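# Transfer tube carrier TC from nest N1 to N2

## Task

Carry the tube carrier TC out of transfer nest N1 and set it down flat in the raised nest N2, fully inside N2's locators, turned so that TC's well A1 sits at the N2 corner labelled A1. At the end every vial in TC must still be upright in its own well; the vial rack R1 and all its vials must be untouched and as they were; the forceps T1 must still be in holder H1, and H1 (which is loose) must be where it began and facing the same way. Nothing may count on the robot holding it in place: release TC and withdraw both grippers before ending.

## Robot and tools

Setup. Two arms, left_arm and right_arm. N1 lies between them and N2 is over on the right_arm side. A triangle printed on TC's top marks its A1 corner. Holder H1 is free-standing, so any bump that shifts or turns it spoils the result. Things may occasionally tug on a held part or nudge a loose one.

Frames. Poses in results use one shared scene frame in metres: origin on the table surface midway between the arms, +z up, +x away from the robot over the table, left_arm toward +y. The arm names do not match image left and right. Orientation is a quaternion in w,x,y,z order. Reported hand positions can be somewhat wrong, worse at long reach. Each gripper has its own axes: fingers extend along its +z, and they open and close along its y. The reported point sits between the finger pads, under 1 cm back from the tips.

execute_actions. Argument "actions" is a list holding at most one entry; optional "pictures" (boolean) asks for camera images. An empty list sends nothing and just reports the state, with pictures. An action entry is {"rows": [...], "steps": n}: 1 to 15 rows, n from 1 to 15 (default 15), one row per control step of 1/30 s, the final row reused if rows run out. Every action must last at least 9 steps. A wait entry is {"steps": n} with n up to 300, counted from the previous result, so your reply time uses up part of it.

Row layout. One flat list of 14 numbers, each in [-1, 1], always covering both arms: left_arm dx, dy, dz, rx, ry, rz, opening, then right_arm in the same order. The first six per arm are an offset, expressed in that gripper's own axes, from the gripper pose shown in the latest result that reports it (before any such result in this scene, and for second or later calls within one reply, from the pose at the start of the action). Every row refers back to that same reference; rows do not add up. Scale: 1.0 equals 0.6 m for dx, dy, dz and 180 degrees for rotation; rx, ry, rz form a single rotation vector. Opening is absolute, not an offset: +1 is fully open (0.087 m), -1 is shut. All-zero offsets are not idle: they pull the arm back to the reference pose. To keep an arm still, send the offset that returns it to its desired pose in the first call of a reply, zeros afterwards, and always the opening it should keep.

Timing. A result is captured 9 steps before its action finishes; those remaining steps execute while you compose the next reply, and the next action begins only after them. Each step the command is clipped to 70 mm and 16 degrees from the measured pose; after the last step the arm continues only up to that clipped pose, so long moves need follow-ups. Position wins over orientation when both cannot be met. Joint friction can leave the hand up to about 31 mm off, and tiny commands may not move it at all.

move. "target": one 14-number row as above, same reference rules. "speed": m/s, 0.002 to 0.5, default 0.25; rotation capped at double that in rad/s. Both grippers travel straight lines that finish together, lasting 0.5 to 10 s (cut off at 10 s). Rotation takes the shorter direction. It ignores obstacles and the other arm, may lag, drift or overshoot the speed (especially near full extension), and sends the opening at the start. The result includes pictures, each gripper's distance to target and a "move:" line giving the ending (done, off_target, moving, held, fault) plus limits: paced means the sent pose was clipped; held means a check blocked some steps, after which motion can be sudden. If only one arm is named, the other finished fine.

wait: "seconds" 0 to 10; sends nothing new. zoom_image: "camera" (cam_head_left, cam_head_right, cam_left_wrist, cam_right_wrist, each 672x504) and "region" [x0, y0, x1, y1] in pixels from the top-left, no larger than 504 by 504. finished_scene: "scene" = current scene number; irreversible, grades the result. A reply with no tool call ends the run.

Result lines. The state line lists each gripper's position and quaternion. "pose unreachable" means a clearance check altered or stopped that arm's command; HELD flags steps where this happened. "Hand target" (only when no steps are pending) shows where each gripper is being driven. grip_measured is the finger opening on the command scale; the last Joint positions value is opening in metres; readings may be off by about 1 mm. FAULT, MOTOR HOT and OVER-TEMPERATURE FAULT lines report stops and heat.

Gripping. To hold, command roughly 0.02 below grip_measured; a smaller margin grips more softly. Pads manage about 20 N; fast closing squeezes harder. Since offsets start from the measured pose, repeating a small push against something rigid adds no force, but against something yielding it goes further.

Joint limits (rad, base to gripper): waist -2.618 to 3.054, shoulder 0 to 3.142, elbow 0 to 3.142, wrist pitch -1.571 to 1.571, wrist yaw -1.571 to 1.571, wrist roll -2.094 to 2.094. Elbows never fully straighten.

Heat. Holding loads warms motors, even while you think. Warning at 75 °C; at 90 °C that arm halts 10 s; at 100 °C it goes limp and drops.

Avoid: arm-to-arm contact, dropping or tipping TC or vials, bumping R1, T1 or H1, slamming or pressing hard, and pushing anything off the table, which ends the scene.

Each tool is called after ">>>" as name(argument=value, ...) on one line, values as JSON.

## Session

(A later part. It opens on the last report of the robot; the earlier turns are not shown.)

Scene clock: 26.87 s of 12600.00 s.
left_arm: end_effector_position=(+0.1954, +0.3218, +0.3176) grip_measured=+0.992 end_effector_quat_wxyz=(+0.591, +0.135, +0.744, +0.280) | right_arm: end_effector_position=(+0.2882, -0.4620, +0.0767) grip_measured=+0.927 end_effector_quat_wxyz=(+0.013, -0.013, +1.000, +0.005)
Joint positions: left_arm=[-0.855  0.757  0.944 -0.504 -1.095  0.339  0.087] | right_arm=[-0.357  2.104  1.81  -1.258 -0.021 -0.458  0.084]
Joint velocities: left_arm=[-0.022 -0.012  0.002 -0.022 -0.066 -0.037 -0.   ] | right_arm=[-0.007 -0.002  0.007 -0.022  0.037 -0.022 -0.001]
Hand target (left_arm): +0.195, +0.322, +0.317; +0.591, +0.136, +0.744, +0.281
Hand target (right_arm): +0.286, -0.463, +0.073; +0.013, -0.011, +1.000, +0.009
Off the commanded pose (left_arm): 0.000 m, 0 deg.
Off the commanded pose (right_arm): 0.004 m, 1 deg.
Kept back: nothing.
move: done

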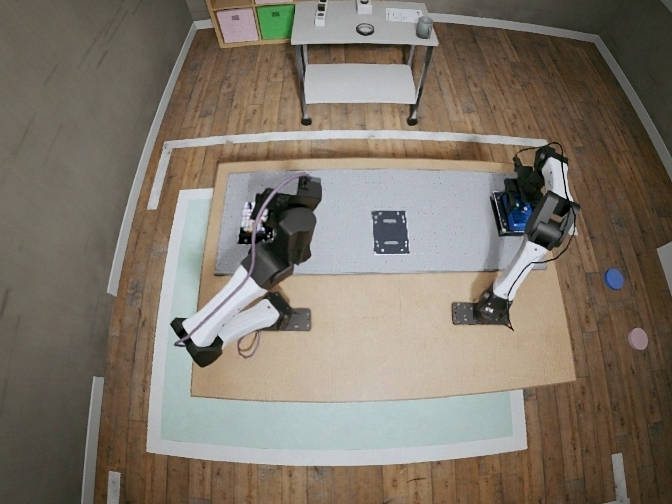

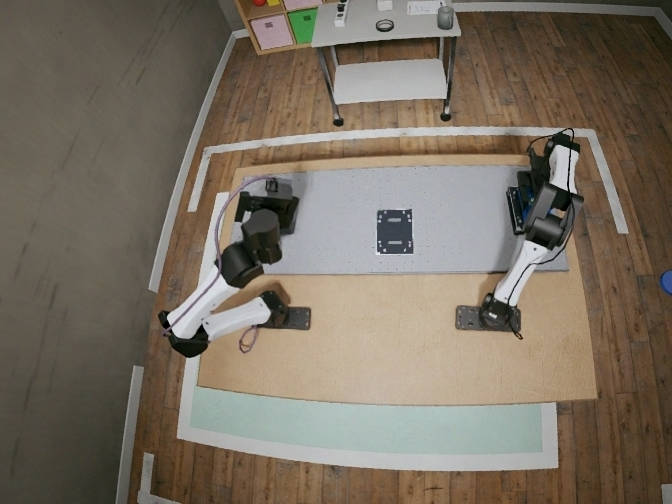

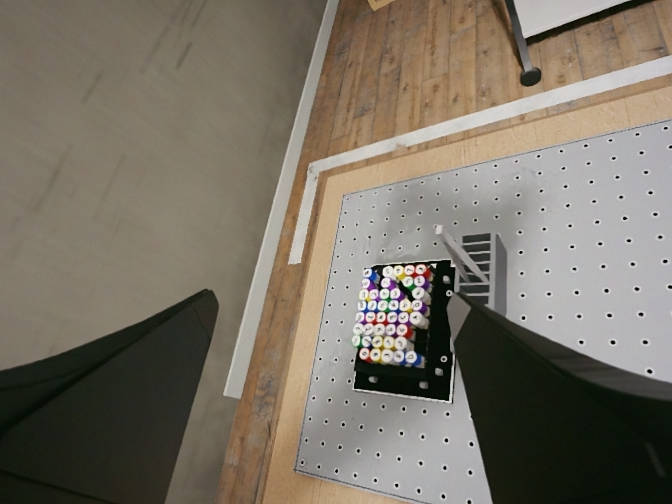

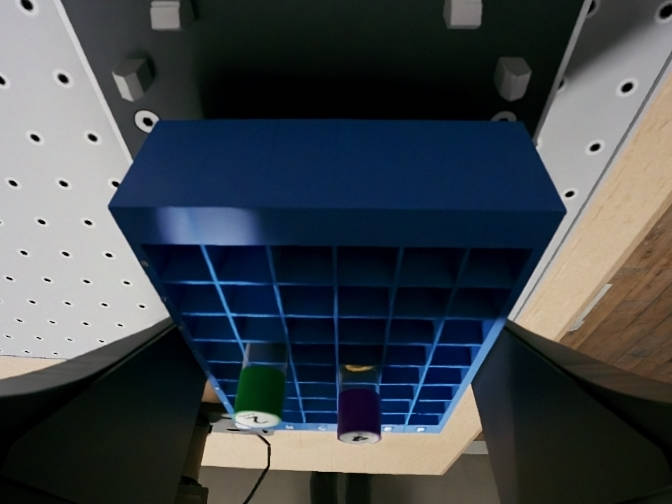

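>>> move(target=[0,0,0,0,0,0,1,-0.032,0.01,-0.008,0,0,0,0.9], speed=0.03)

Scene clock: 28.10 s of 12600.00 s.
left_arm: end_effector_position=(+0.1955, +0.3217, +0.3177) grip_measured=+0.992 end_effector_quat_wxyz=(+0.592, +0.135, +0.744, +0.280) | right_arm: end_effector_position=(+0.3058, -0.4584, +0.0809) grip_measured=+0.927 end_effector_quat_wxyz=(+0.018, -0.013, +1.000, +0.003)
Joint positions: left_arm=[-0.855  0.757  0.944 -0.503 -1.095  0.339  0.087] | right_arm=[-0.332  2.155  1.906 -1.292 -0.021 -0.433  0.084]
Joint velocities: left_arm=[-0.002 -0.007  0.002  0.037 -0.037  0.007  0.001] | right_arm=[-0.002  0.007  0.017 -0.066 -0.066  0.037 -0.   ]
Hand target (left_arm): +0.195, +0.322, +0.318; +0.592, +0.135, +0.744, +0.280
Hand target (right_arm): +0.307, -0.456, +0.082; +0.013, -0.013, +1.000, +0.005
Off the commanded pose (left_arm): 0.000 m, 0 deg.
Off the commanded pose (right_arm): 0.003 m, 1 deg.
Kept back: nothing.
move: done

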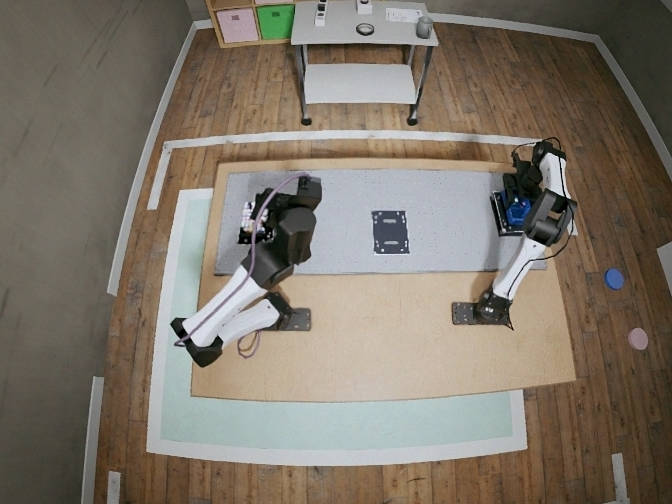

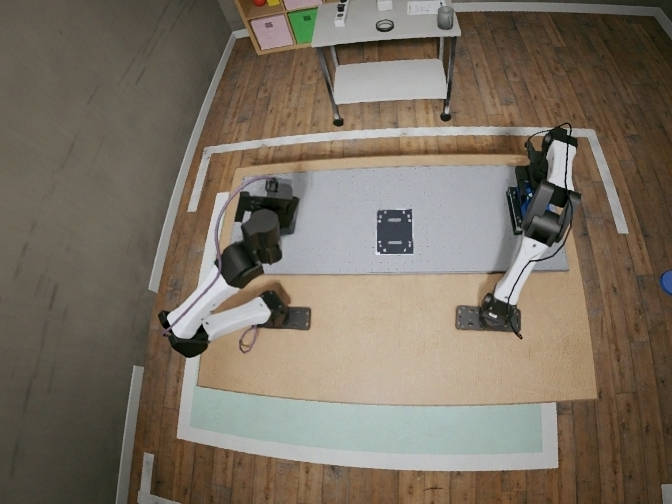

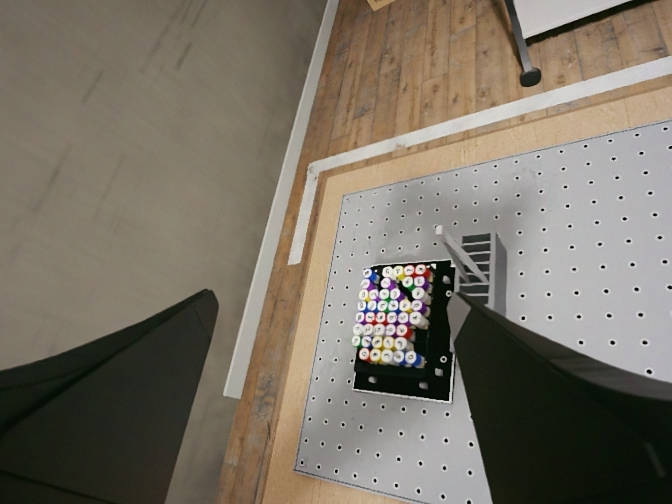

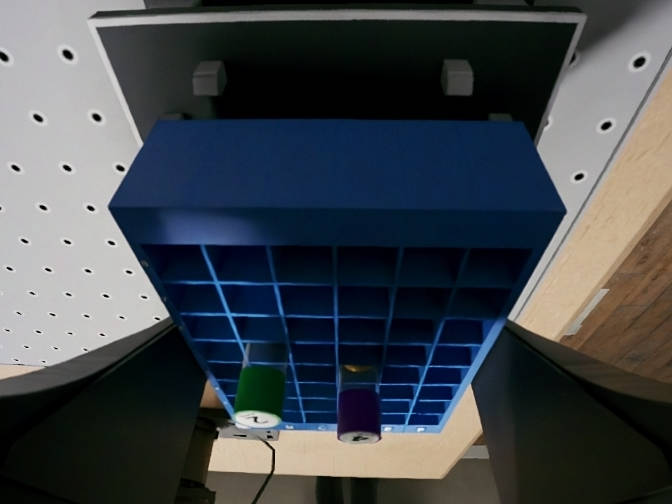

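>>> move(target=[0,0,0,0,0,0,1,0.008,0.003,0.02,-0.003,0,-0.002,0.9], speed=0.02)

Scene clock: 29.30 s of 12600.00 s.
left_arm: end_effector_position=(+0.1955, +0.3217, +0.3178) grip_measured=+0.992 end_effector_quat_wxyz=(+0.592, +0.135, +0.744, +0.280) | right_arm: end_effector_position=(+0.3013, -0.4565, +0.0698) grip_measured=+0.927 end_effector_quat_wxyz=(+0.010, -0.014, +1.000, +0.007)
Joint positions: left_arm=[-0.855  0.757  0.944 -0.502 -1.095  0.339  0.087] | right_arm=[-0.332  2.155  1.86  -1.264 -0.021 -0.434  0.084]
Joint velocities: left_arm=[-0.007 -0.002 -0.002  0.022 -0.007 -0.11   0.   ] | right_arm=[ 0.002  0.007 -0.002  0.007 -0.022 -0.051 -0.001]
Hand target (left_arm): +0.195, +0.322, +0.318; +0.592, +0.135, +0.744, +0.280
Hand target (right_arm): +0.301, -0.456, +0.069; +0.018, -0.016, +1.000, +0.008
Off the commanded pose (left_arm): 0.000 m, 0 deg.
Off the commanded pose (right_arm): 0.001 m, 1 deg.
Kept back: nothing.
move: done

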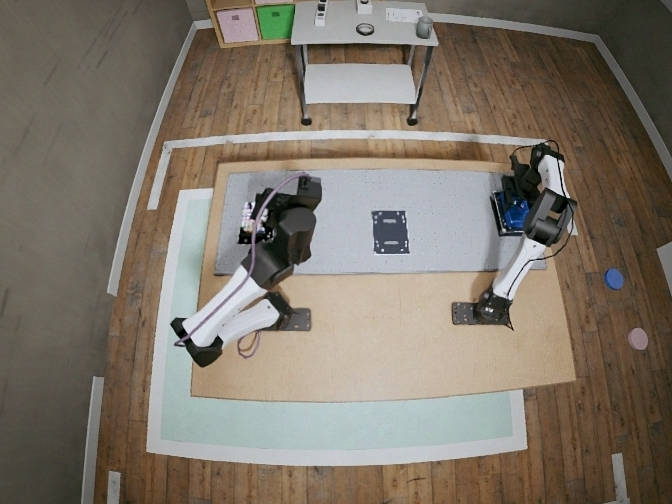

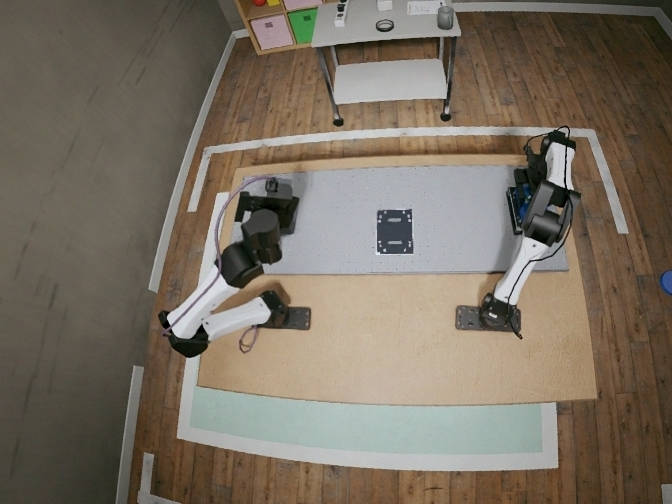

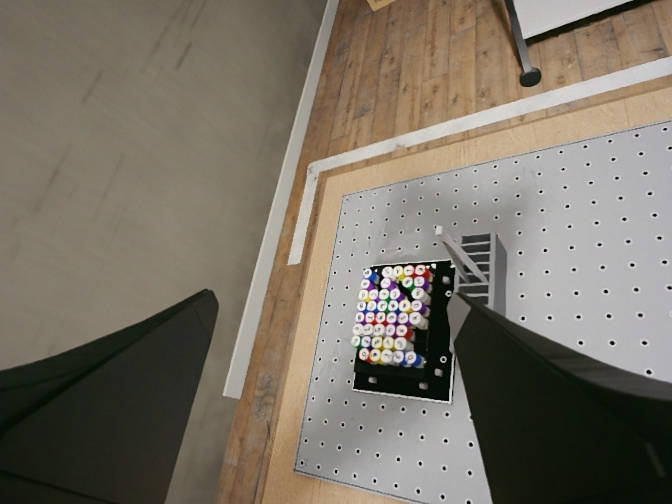

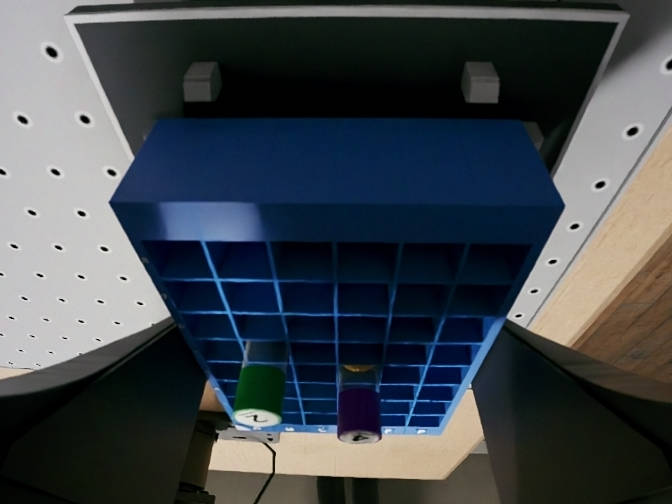

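>>> move(target=[0,0,0,0,0,0,1,-0.009,-0.003,-0.004,0,-0.004,0,0.9], speed=0.02)

Scene clock: 30.23 s of 12600.00 s.
left_arm: end_effector_position=(+0.1956, +0.3216, +0.3179) grip_measured=+0.992 end_effector_quat_wxyz=(+0.592, +0.134, +0.743, +0.280) | right_arm: end_effector_position=(+0.3018, -0.4567, +0.0711) grip_measured=+0.927 end_effector_quat_wxyz=(+0.011, -0.014, +1.000, +0.007)
Joint positions: left_arm=[-0.855  0.757  0.944 -0.501 -1.095  0.339  0.087] | right_arm=[-0.332  2.155  1.866 -1.267 -0.021 -0.434  0.084]
Joint velocities: left_arm=[-0.017 -0.002  0.017 -0.037  0.022 -0.022 -0.001] | right_arm=[ 0.012 -0.012 -0.027  0.007  0.037 -0.007 -0.001]
Hand target (left_arm): +0.196, +0.322, +0.318; +0.592, +0.135, +0.744, +0.280
Hand target (right_arm): +0.307, -0.458, +0.072; +0.016, -0.014, +1.000, +0.007
Off the commanded pose (left_arm): 0.000 m, 0 deg.
Off the commanded pose (right_arm): 0.005 m, 1 deg.
Kept back: nothing.
move: done

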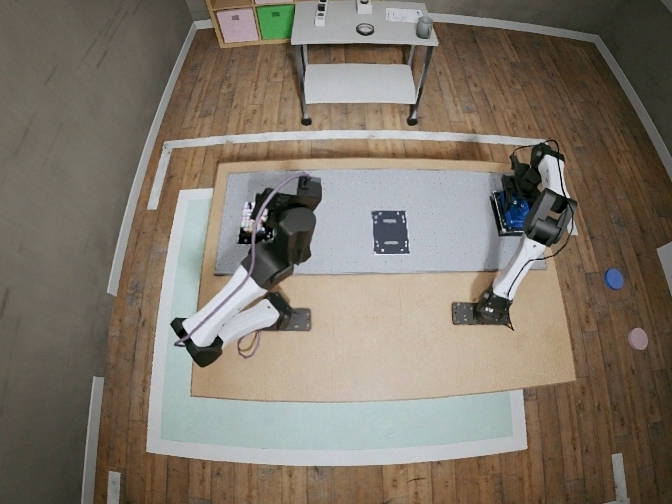

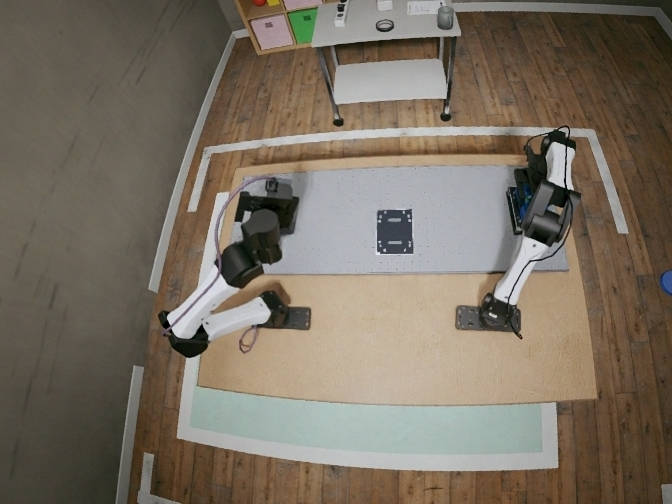

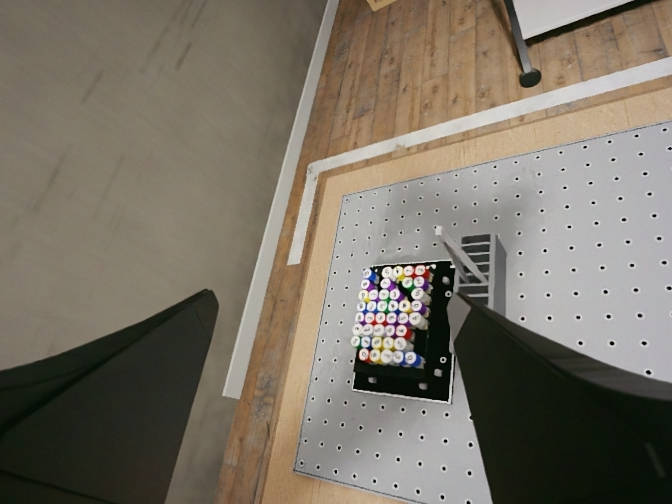

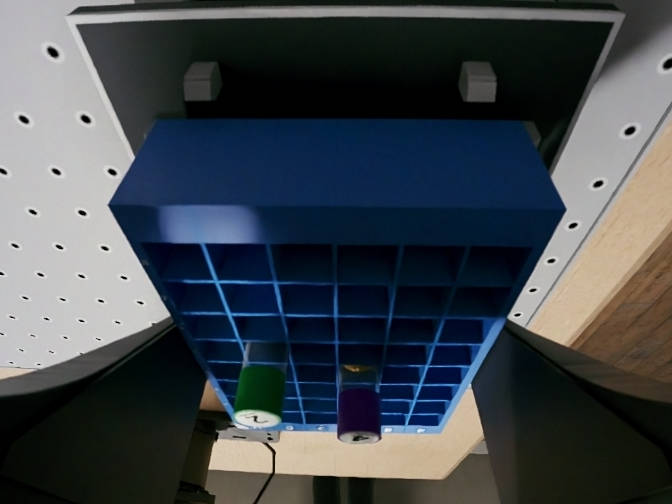

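Use wrist pitch, which also restores level and swings forward.

>>> move(target=[0,0,0,0,0,0,1,-0.01,-0.003,-0.002,0,-0.012,0,0.9], speed=0.02)

Scene clock: 33.20 s of 12600.00 s.
left_arm: end_effector_position=(+0.1956, +0.3216, +0.3181) grip_measured=+0.992 end_effector_quat_wxyz=(+0.593, +0.134, +0.743, +0.279) | right_arm: end_effector_position=(+0.3023, -0.4569, +0.0710) grip_measured=+0.927 end_effector_quat_wxyz=(+0.012, -0.014, +1.000, +0.006)
Joint positions: left_arm=[-0.855  0.757  0.944 -0.5   -1.095  0.339  0.087] | right_arm=[-0.332  2.155  1.866 -1.265 -0.021 -0.434  0.084]
Joint velocities: left_arm=[ 0.007 -0.007 -0.007  0.037  0.022 -0.022  0.   ] | right_arm=[ 0.007 -0.012 -0.032  0.022 -0.007  0.022 -0.   ]
Hand target (left_arm): +0.196, +0.322, +0.318; +0.592, +0.134, +0.743, +0.280
Hand target (right_arm): +0.308, -0.458, +0.073; +0.029, -0.014, +0.999, +0.007
Off the commanded pose (left_arm): 0.000 m, 0 deg.
Off the commanded pose (right_arm): 0.006 m, 2 deg.
Kept back: nothing.
move: done

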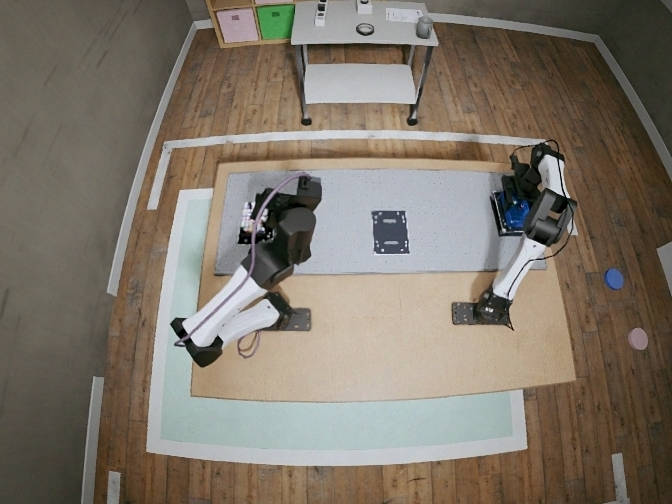

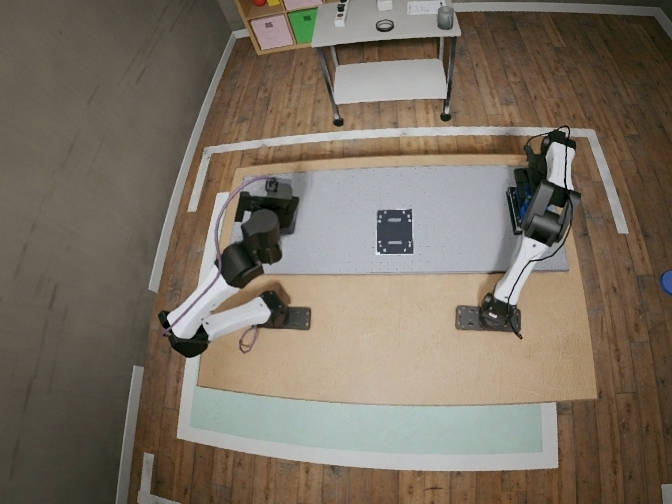

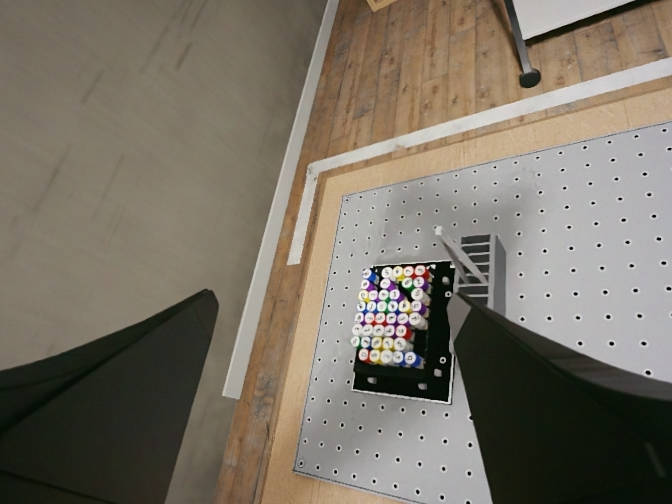

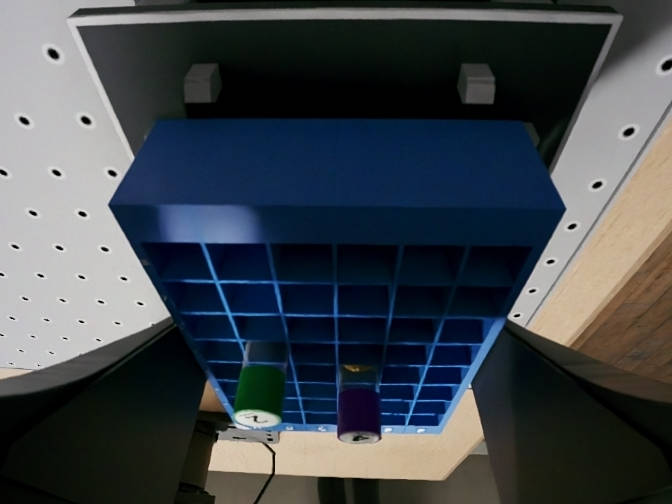

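>>> move(target=[0,0,0,0,0,0,1,-0.008,-0.002,-0.017,0,-0.006,0,0.9], speed=0.02)

Scene clock: 34.30 s of 12600.00 s.
left_arm: end_effector_position=(+0.1957, +0.3215, +0.3182) grip_measured=+0.992 end_effector_quat_wxyz=(+0.593, +0.134, +0.743, +0.279) | right_arm: end_effector_position=(+0.3055, -0.4582, +0.0755) grip_measured=+0.927 end_effector_quat_wxyz=(+0.018, -0.014, +1.000, +0.004)
Joint positions: left_arm=[-0.855  0.757  0.944 -0.499 -1.095  0.339  0.087] | right_arm=[-0.332  2.155  1.885 -1.272 -0.022 -0.434  0.084]
Joint velocities: left_arm=[ 0.012  0.007  0.012  0.066  0.037 -0.022 -0.   ] | right_arm=[-0.007 -0.002 -0.002 -0.007 -0.007 -0.007  0.001]
Hand target (left_arm): +0.196, +0.322, +0.318; +0.593, +0.134, +0.743, +0.280
Hand target (right_arm): +0.307, -0.458, +0.081; +0.022, -0.014, +1.000, +0.006
Off the commanded pose (left_arm): 0.000 m, 0 deg.
Off the commanded pose (right_arm): 0.006 m, 0 deg.
Kept back: nothing.
move: done

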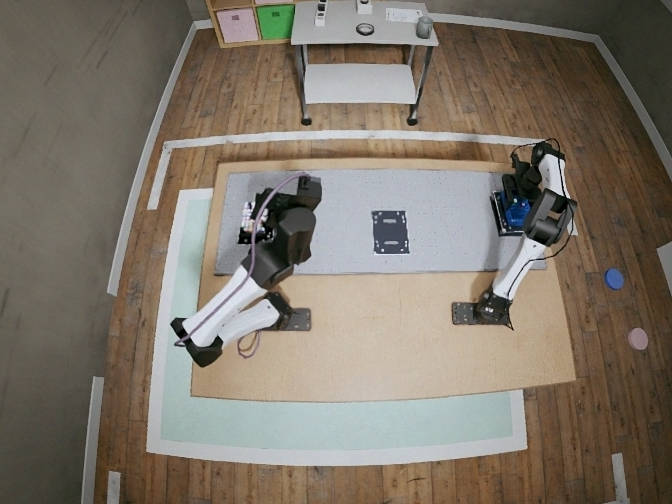

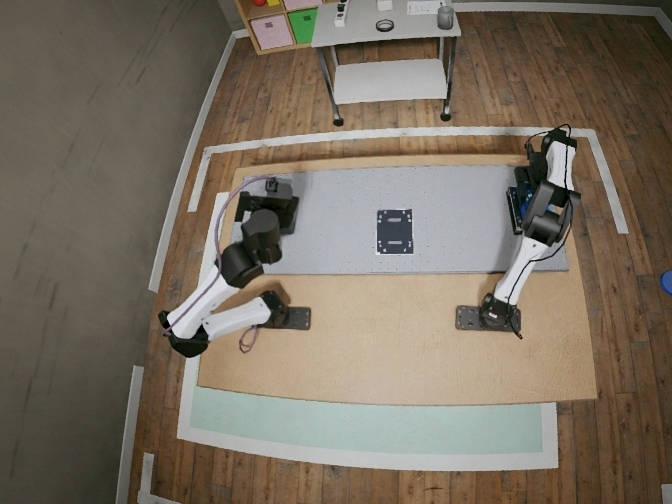

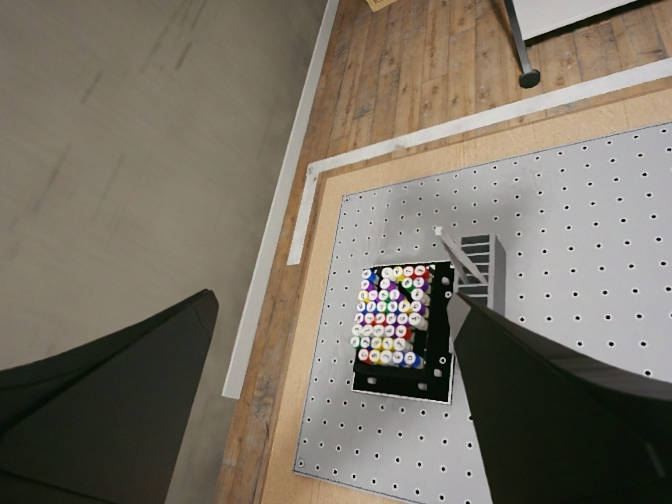

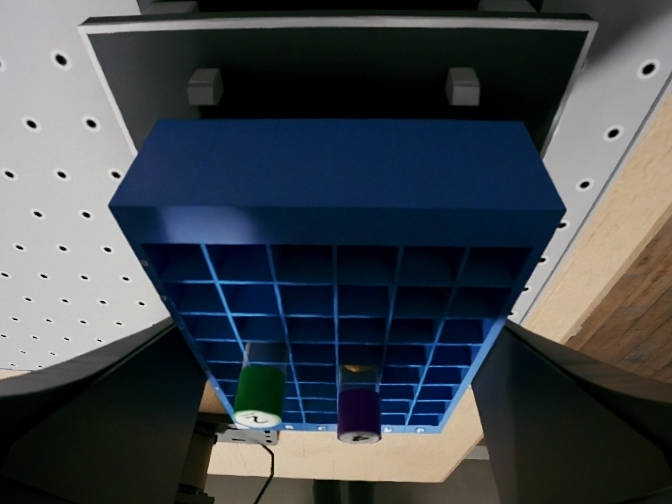

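>>> move(target=[0,0,0,0,0,0,1,0,0.002,0.03,-0.002,-0.002,0,0.9], speed=0.02)

Scene clock: 37.43 s of 12600.00 s.
left_arm: end_effector_position=(+0.1957, +0.3214, +0.3183) grip_measured=+0.992 end_effector_quat_wxyz=(+0.593, +0.133, +0.743, +0.279) | right_arm: end_effector_position=(+0.3051, -0.4573, +0.0623) grip_measured=+0.927 end_effector_quat_wxyz=(+0.019, -0.014, +1.000, +0.006)
Joint positions: left_arm=[-0.855  0.757  0.944 -0.498 -1.095  0.339  0.087] | right_arm=[-0.332  2.155  1.833 -1.219 -0.026 -0.434  0.084]
Joint velocities: left_arm=[-0.007  0.002  0.012 -0.007 -0.022  0.022  0.001] | right_arm=[-0.002  0.002  0.002  0.037  0.081  0.037 -0.   ]
Hand target (left_arm): +0.196, +0.321, +0.318; +0.593, +0.134, +0.743, +0.279
Hand target (right_arm): +0.306, -0.457, +0.058; +0.021, -0.014, +1.000, +0.007
Off the commanded pose (left_arm): 0.000 m, 0 deg.
Off the commanded pose (right_arm): 0.005 m, 0 deg.
Kept back: nothing.
move: done

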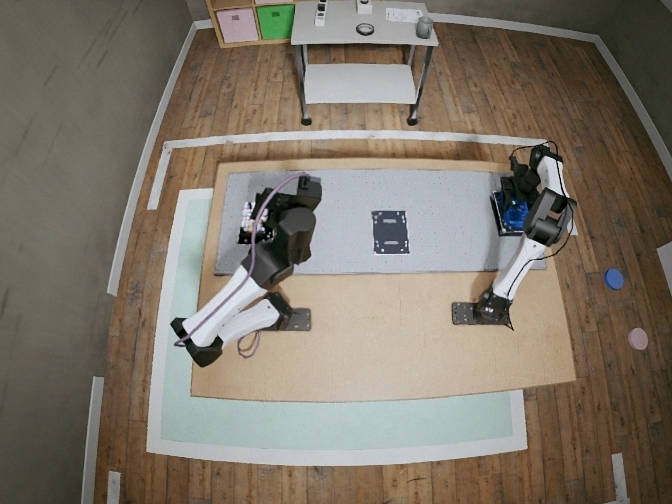

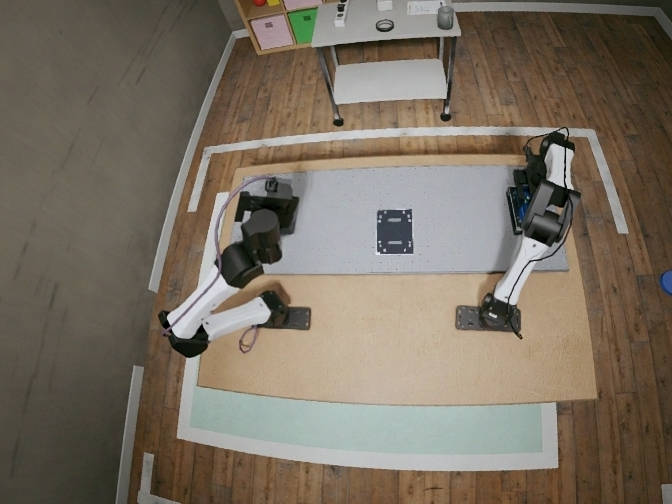

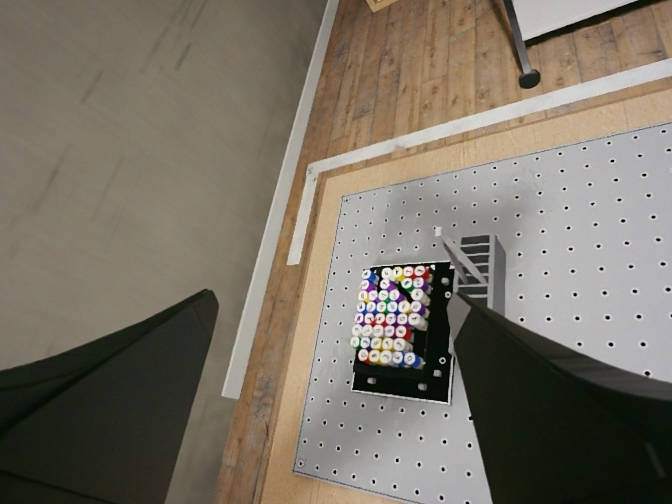

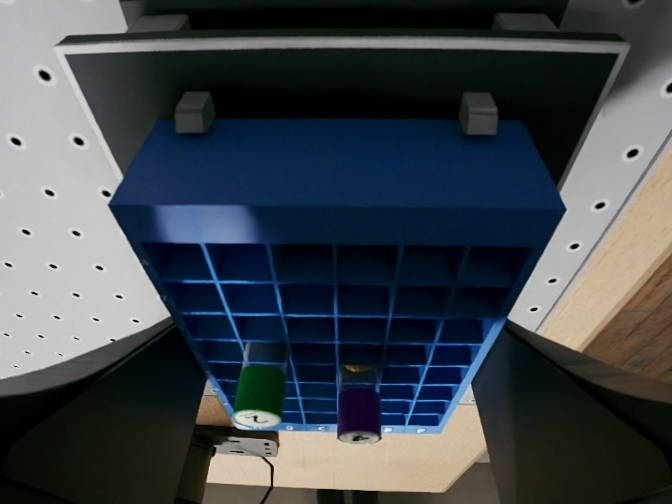

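>>> move(target=[0,0,0,0,0,0,1,0,0,0,0,0,0,1])

>>> move(target=[0,0,0,0,0,0,1,0,0,-0.14,0,0,0,1], speed=0.06)

>>> zoom_image(camera="cam_head_left", region=[480, 170, 550, 245])

Scene clock: 38.43 s of 12600.00 s.
left_arm: end_effector_position=(+0.1958, +0.3214, +0.3185) grip_measured=+0.992 end_effector_quat_wxyz=(+0.594, +0.133, +0.743, +0.279) | right_arm: end_effector_position=(+0.3051, -0.4573, +0.0623) grip_measured=+0.982 end_effector_quat_wxyz=(+0.019, -0.014, +1.000, +0.006)
Joint positions: left_arm=[-0.855  0.757  0.944 -0.497 -1.095  0.339  0.087] | right_arm=[-0.332  2.155  1.833 -1.219 -0.026 -0.434  0.087]
Joint velocities: left_arm=[ 0.012  0.007  0.002  0.037  0.007 -0.051 -0.001] | right_arm=[-0.002 -0.007  0.017  0.066 -0.066 -0.066 -0.001]
Hand target (left_arm): +0.196, +0.321, +0.318; +0.593, +0.133, +0.743, +0.279
Hand target (right_arm): +0.305, -0.457, +0.062; +0.019, -0.014, +1.000, +0.006
Off the commanded pose (left_arm): 0.000 m, 0 deg.
Off the commanded pose (right_arm): 0.000 m, 0 deg.
Kept back: nothing.
move: done

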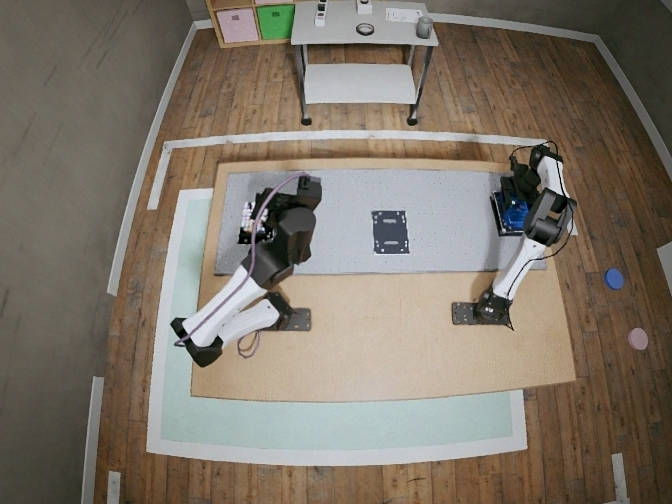

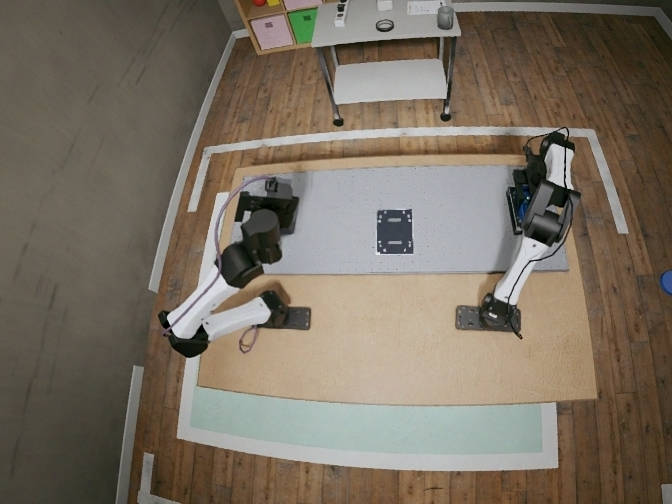

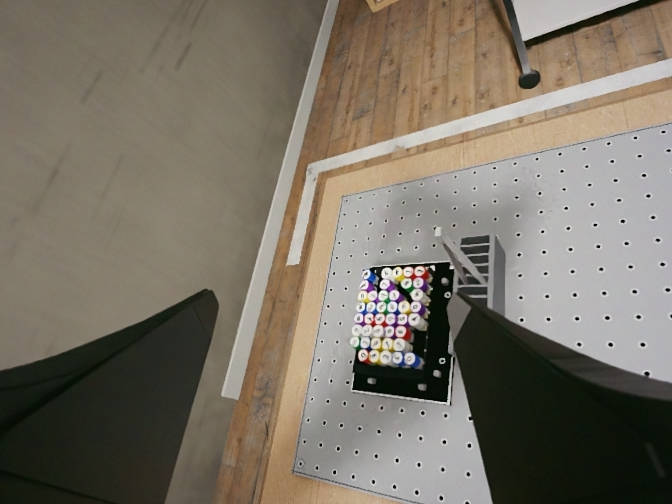

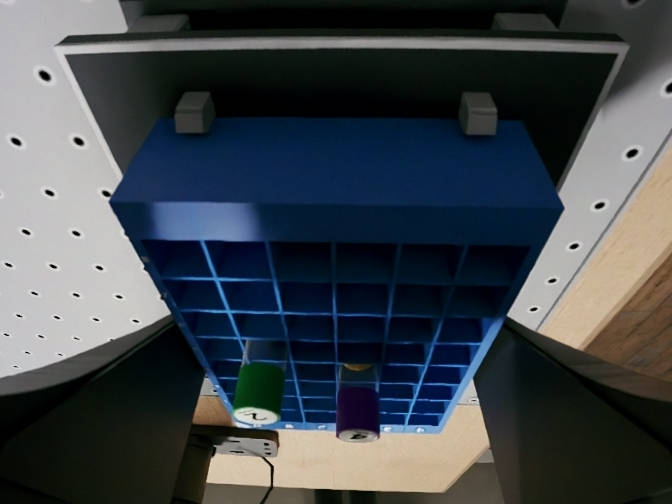

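Scene clock: 40.27 s of 12600.00 s.
left_arm: end_effector_position=(+0.1958, +0.3213, +0.3186) grip_measured=+0.992 end_effector_quat_wxyz=(+0.594, +0.133, +0.743, +0.279) | right_arm: end_effector_position=(+0.3037, -0.4567, +0.1481) grip_measured=+0.982 end_effector_quat_wxyz=(+0.030, -0.014, +0.999, +0.000)
Joint positions: left_arm=[-0.855  0.757  0.944 -0.496 -1.095  0.339  0.087] | right_arm=[-0.332  2.155  2.179 -1.54  -0.026 -0.434  0.087]
Joint velocities: left_arm=[-0.012 -0.002  0.007 -0.037  0.007  0.022 -0.   ] | right_arm=[-0.002  0.002 -0.002 -0.037 -0.022  0.007 -0.001]
Hand target (left_arm): +0.196, +0.321, +0.318; +0.594, +0.133, +0.743, +0.279
Hand target (right_arm): +0.303, -0.459, +0.146; +0.024, -0.014, +1.000, +0.003
Off the commanded pose (left_arm): 0.000 m, 0 deg.
Off the commanded pose (right_arm): 0.003 m, 1 deg.
joint sent to its limit (right arm) — the command would take joint 4 (wrist pitch) past its lower limit, so that joint was sent only as far as its limit.
Kept back: nothing.
move: done

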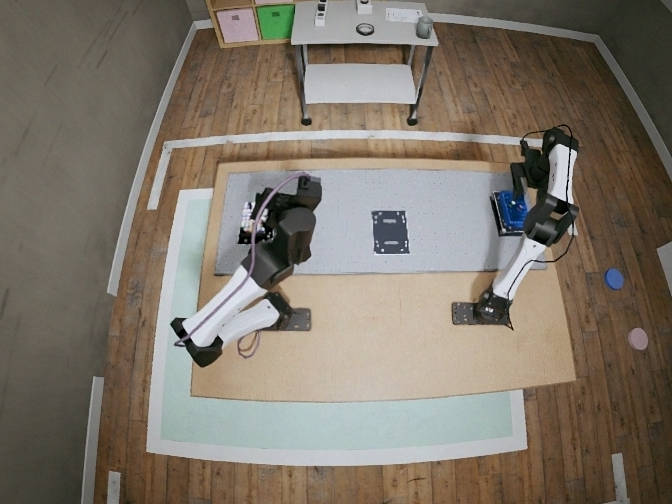

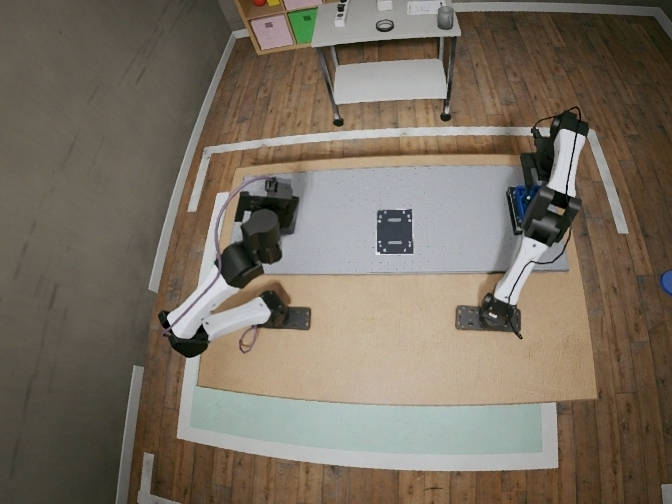

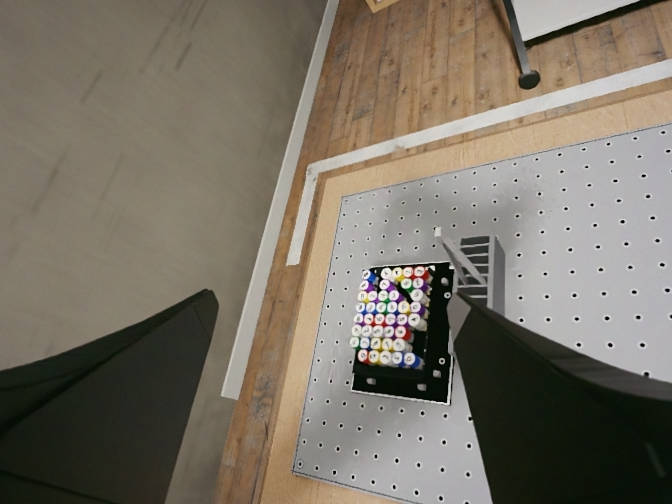

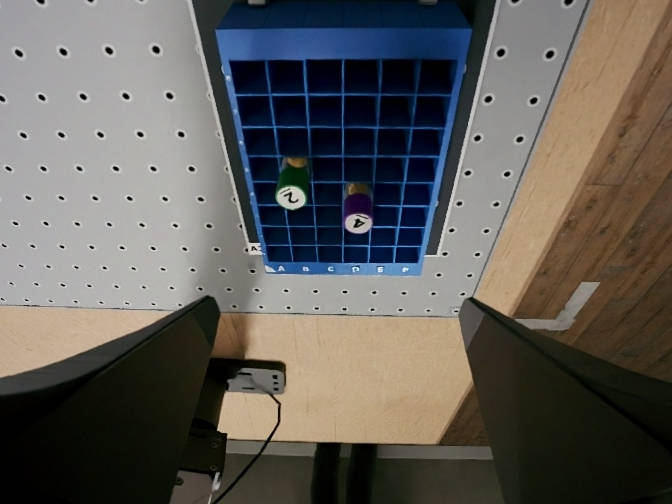

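Region (480, 170, 550, 245) of cam_head_left's 672x504 image, scaled by 6.720, with more detail than that image has; it fills the left 470 columns of this view, and the rest is white.

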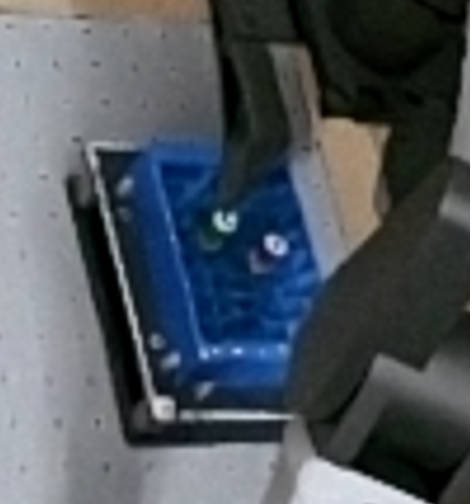

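>>> move(target=[0,0,0,0,0,0,1,0.05,0.3,-0.03,0,0,0,1])

>>> zoom_image(camera="cam_head_right", region=[490, 170, 570, 245])

Scene clock: 41.90 s of 12600.00 s.
left_arm: end_effector_position=(+0.1959, +0.3212, +0.3187) grip_measured=+0.992 end_effector_quat_wxyz=(+0.594, +0.133, +0.743, +0.278) | right_arm: end_effector_position=(+0.2712, -0.2744, +0.1640) grip_measured=+0.982 end_effector_quat_wxyz=(+0.023, -0.019, +1.000, +0.006)
Joint positions: left_arm=[-0.855  0.757  0.944 -0.495 -1.095  0.339  0.087] | right_arm=[ 0.124  1.874  1.832 -1.482 -0.011  0.01   0.087]
Joint velocities: left_arm=[-0.012 -0.007  0.002  0.051  0.007 -0.022 -0.001] | right_arm=[-0.002 -0.007 -0.002 -0.081 -0.095 -0.022 -0.   ]
Hand target (left_arm): +0.196, +0.321, +0.319; +0.594, +0.133, +0.743, +0.279
Hand target (right_arm): +0.269, -0.277, +0.165; +0.031, -0.014, +0.999, +0.002
Off the commanded pose (left_arm): 0.000 m, 0 deg.
Off the commanded pose (right_arm): 0.005 m, 1 deg.
Kept back: nothing.
move: done

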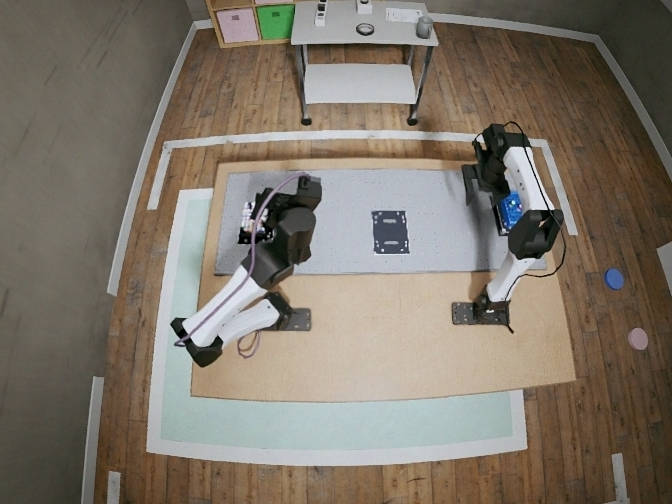

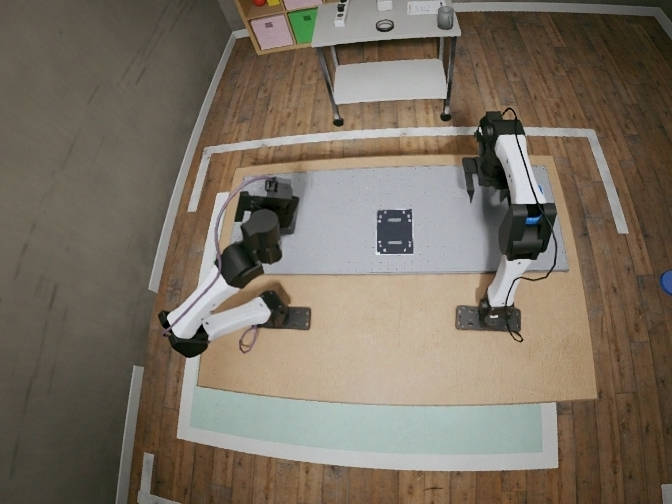

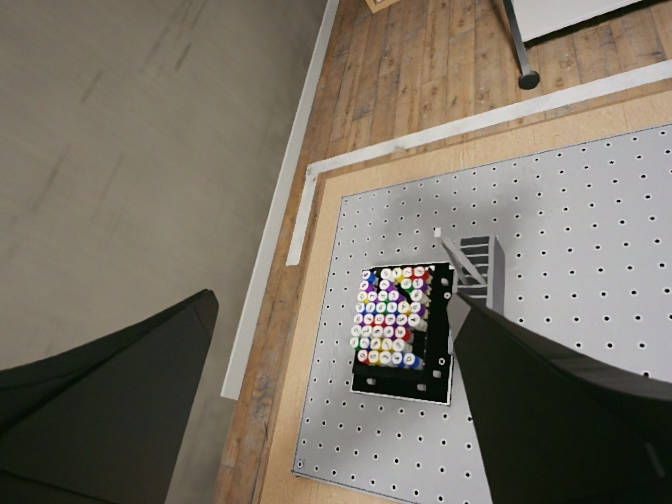

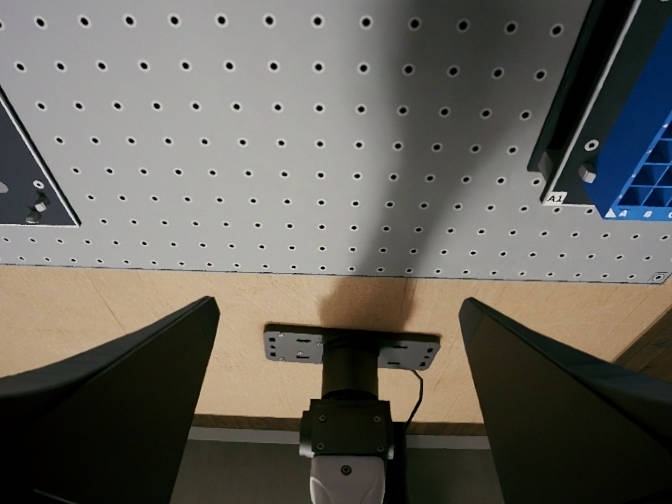

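Region (490, 170, 570, 245) of cam_head_right's 672x504 image, scaled by 6.300, with more detail than that image has; it fills the top 472 rows of this view, and the rest is white.

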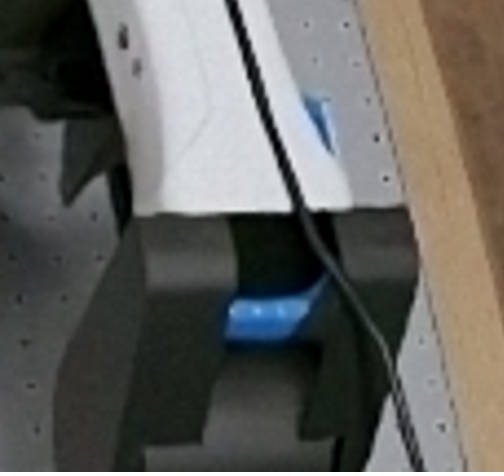

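>>> finished_scene(scene=1)

The scene is finished: the task was done.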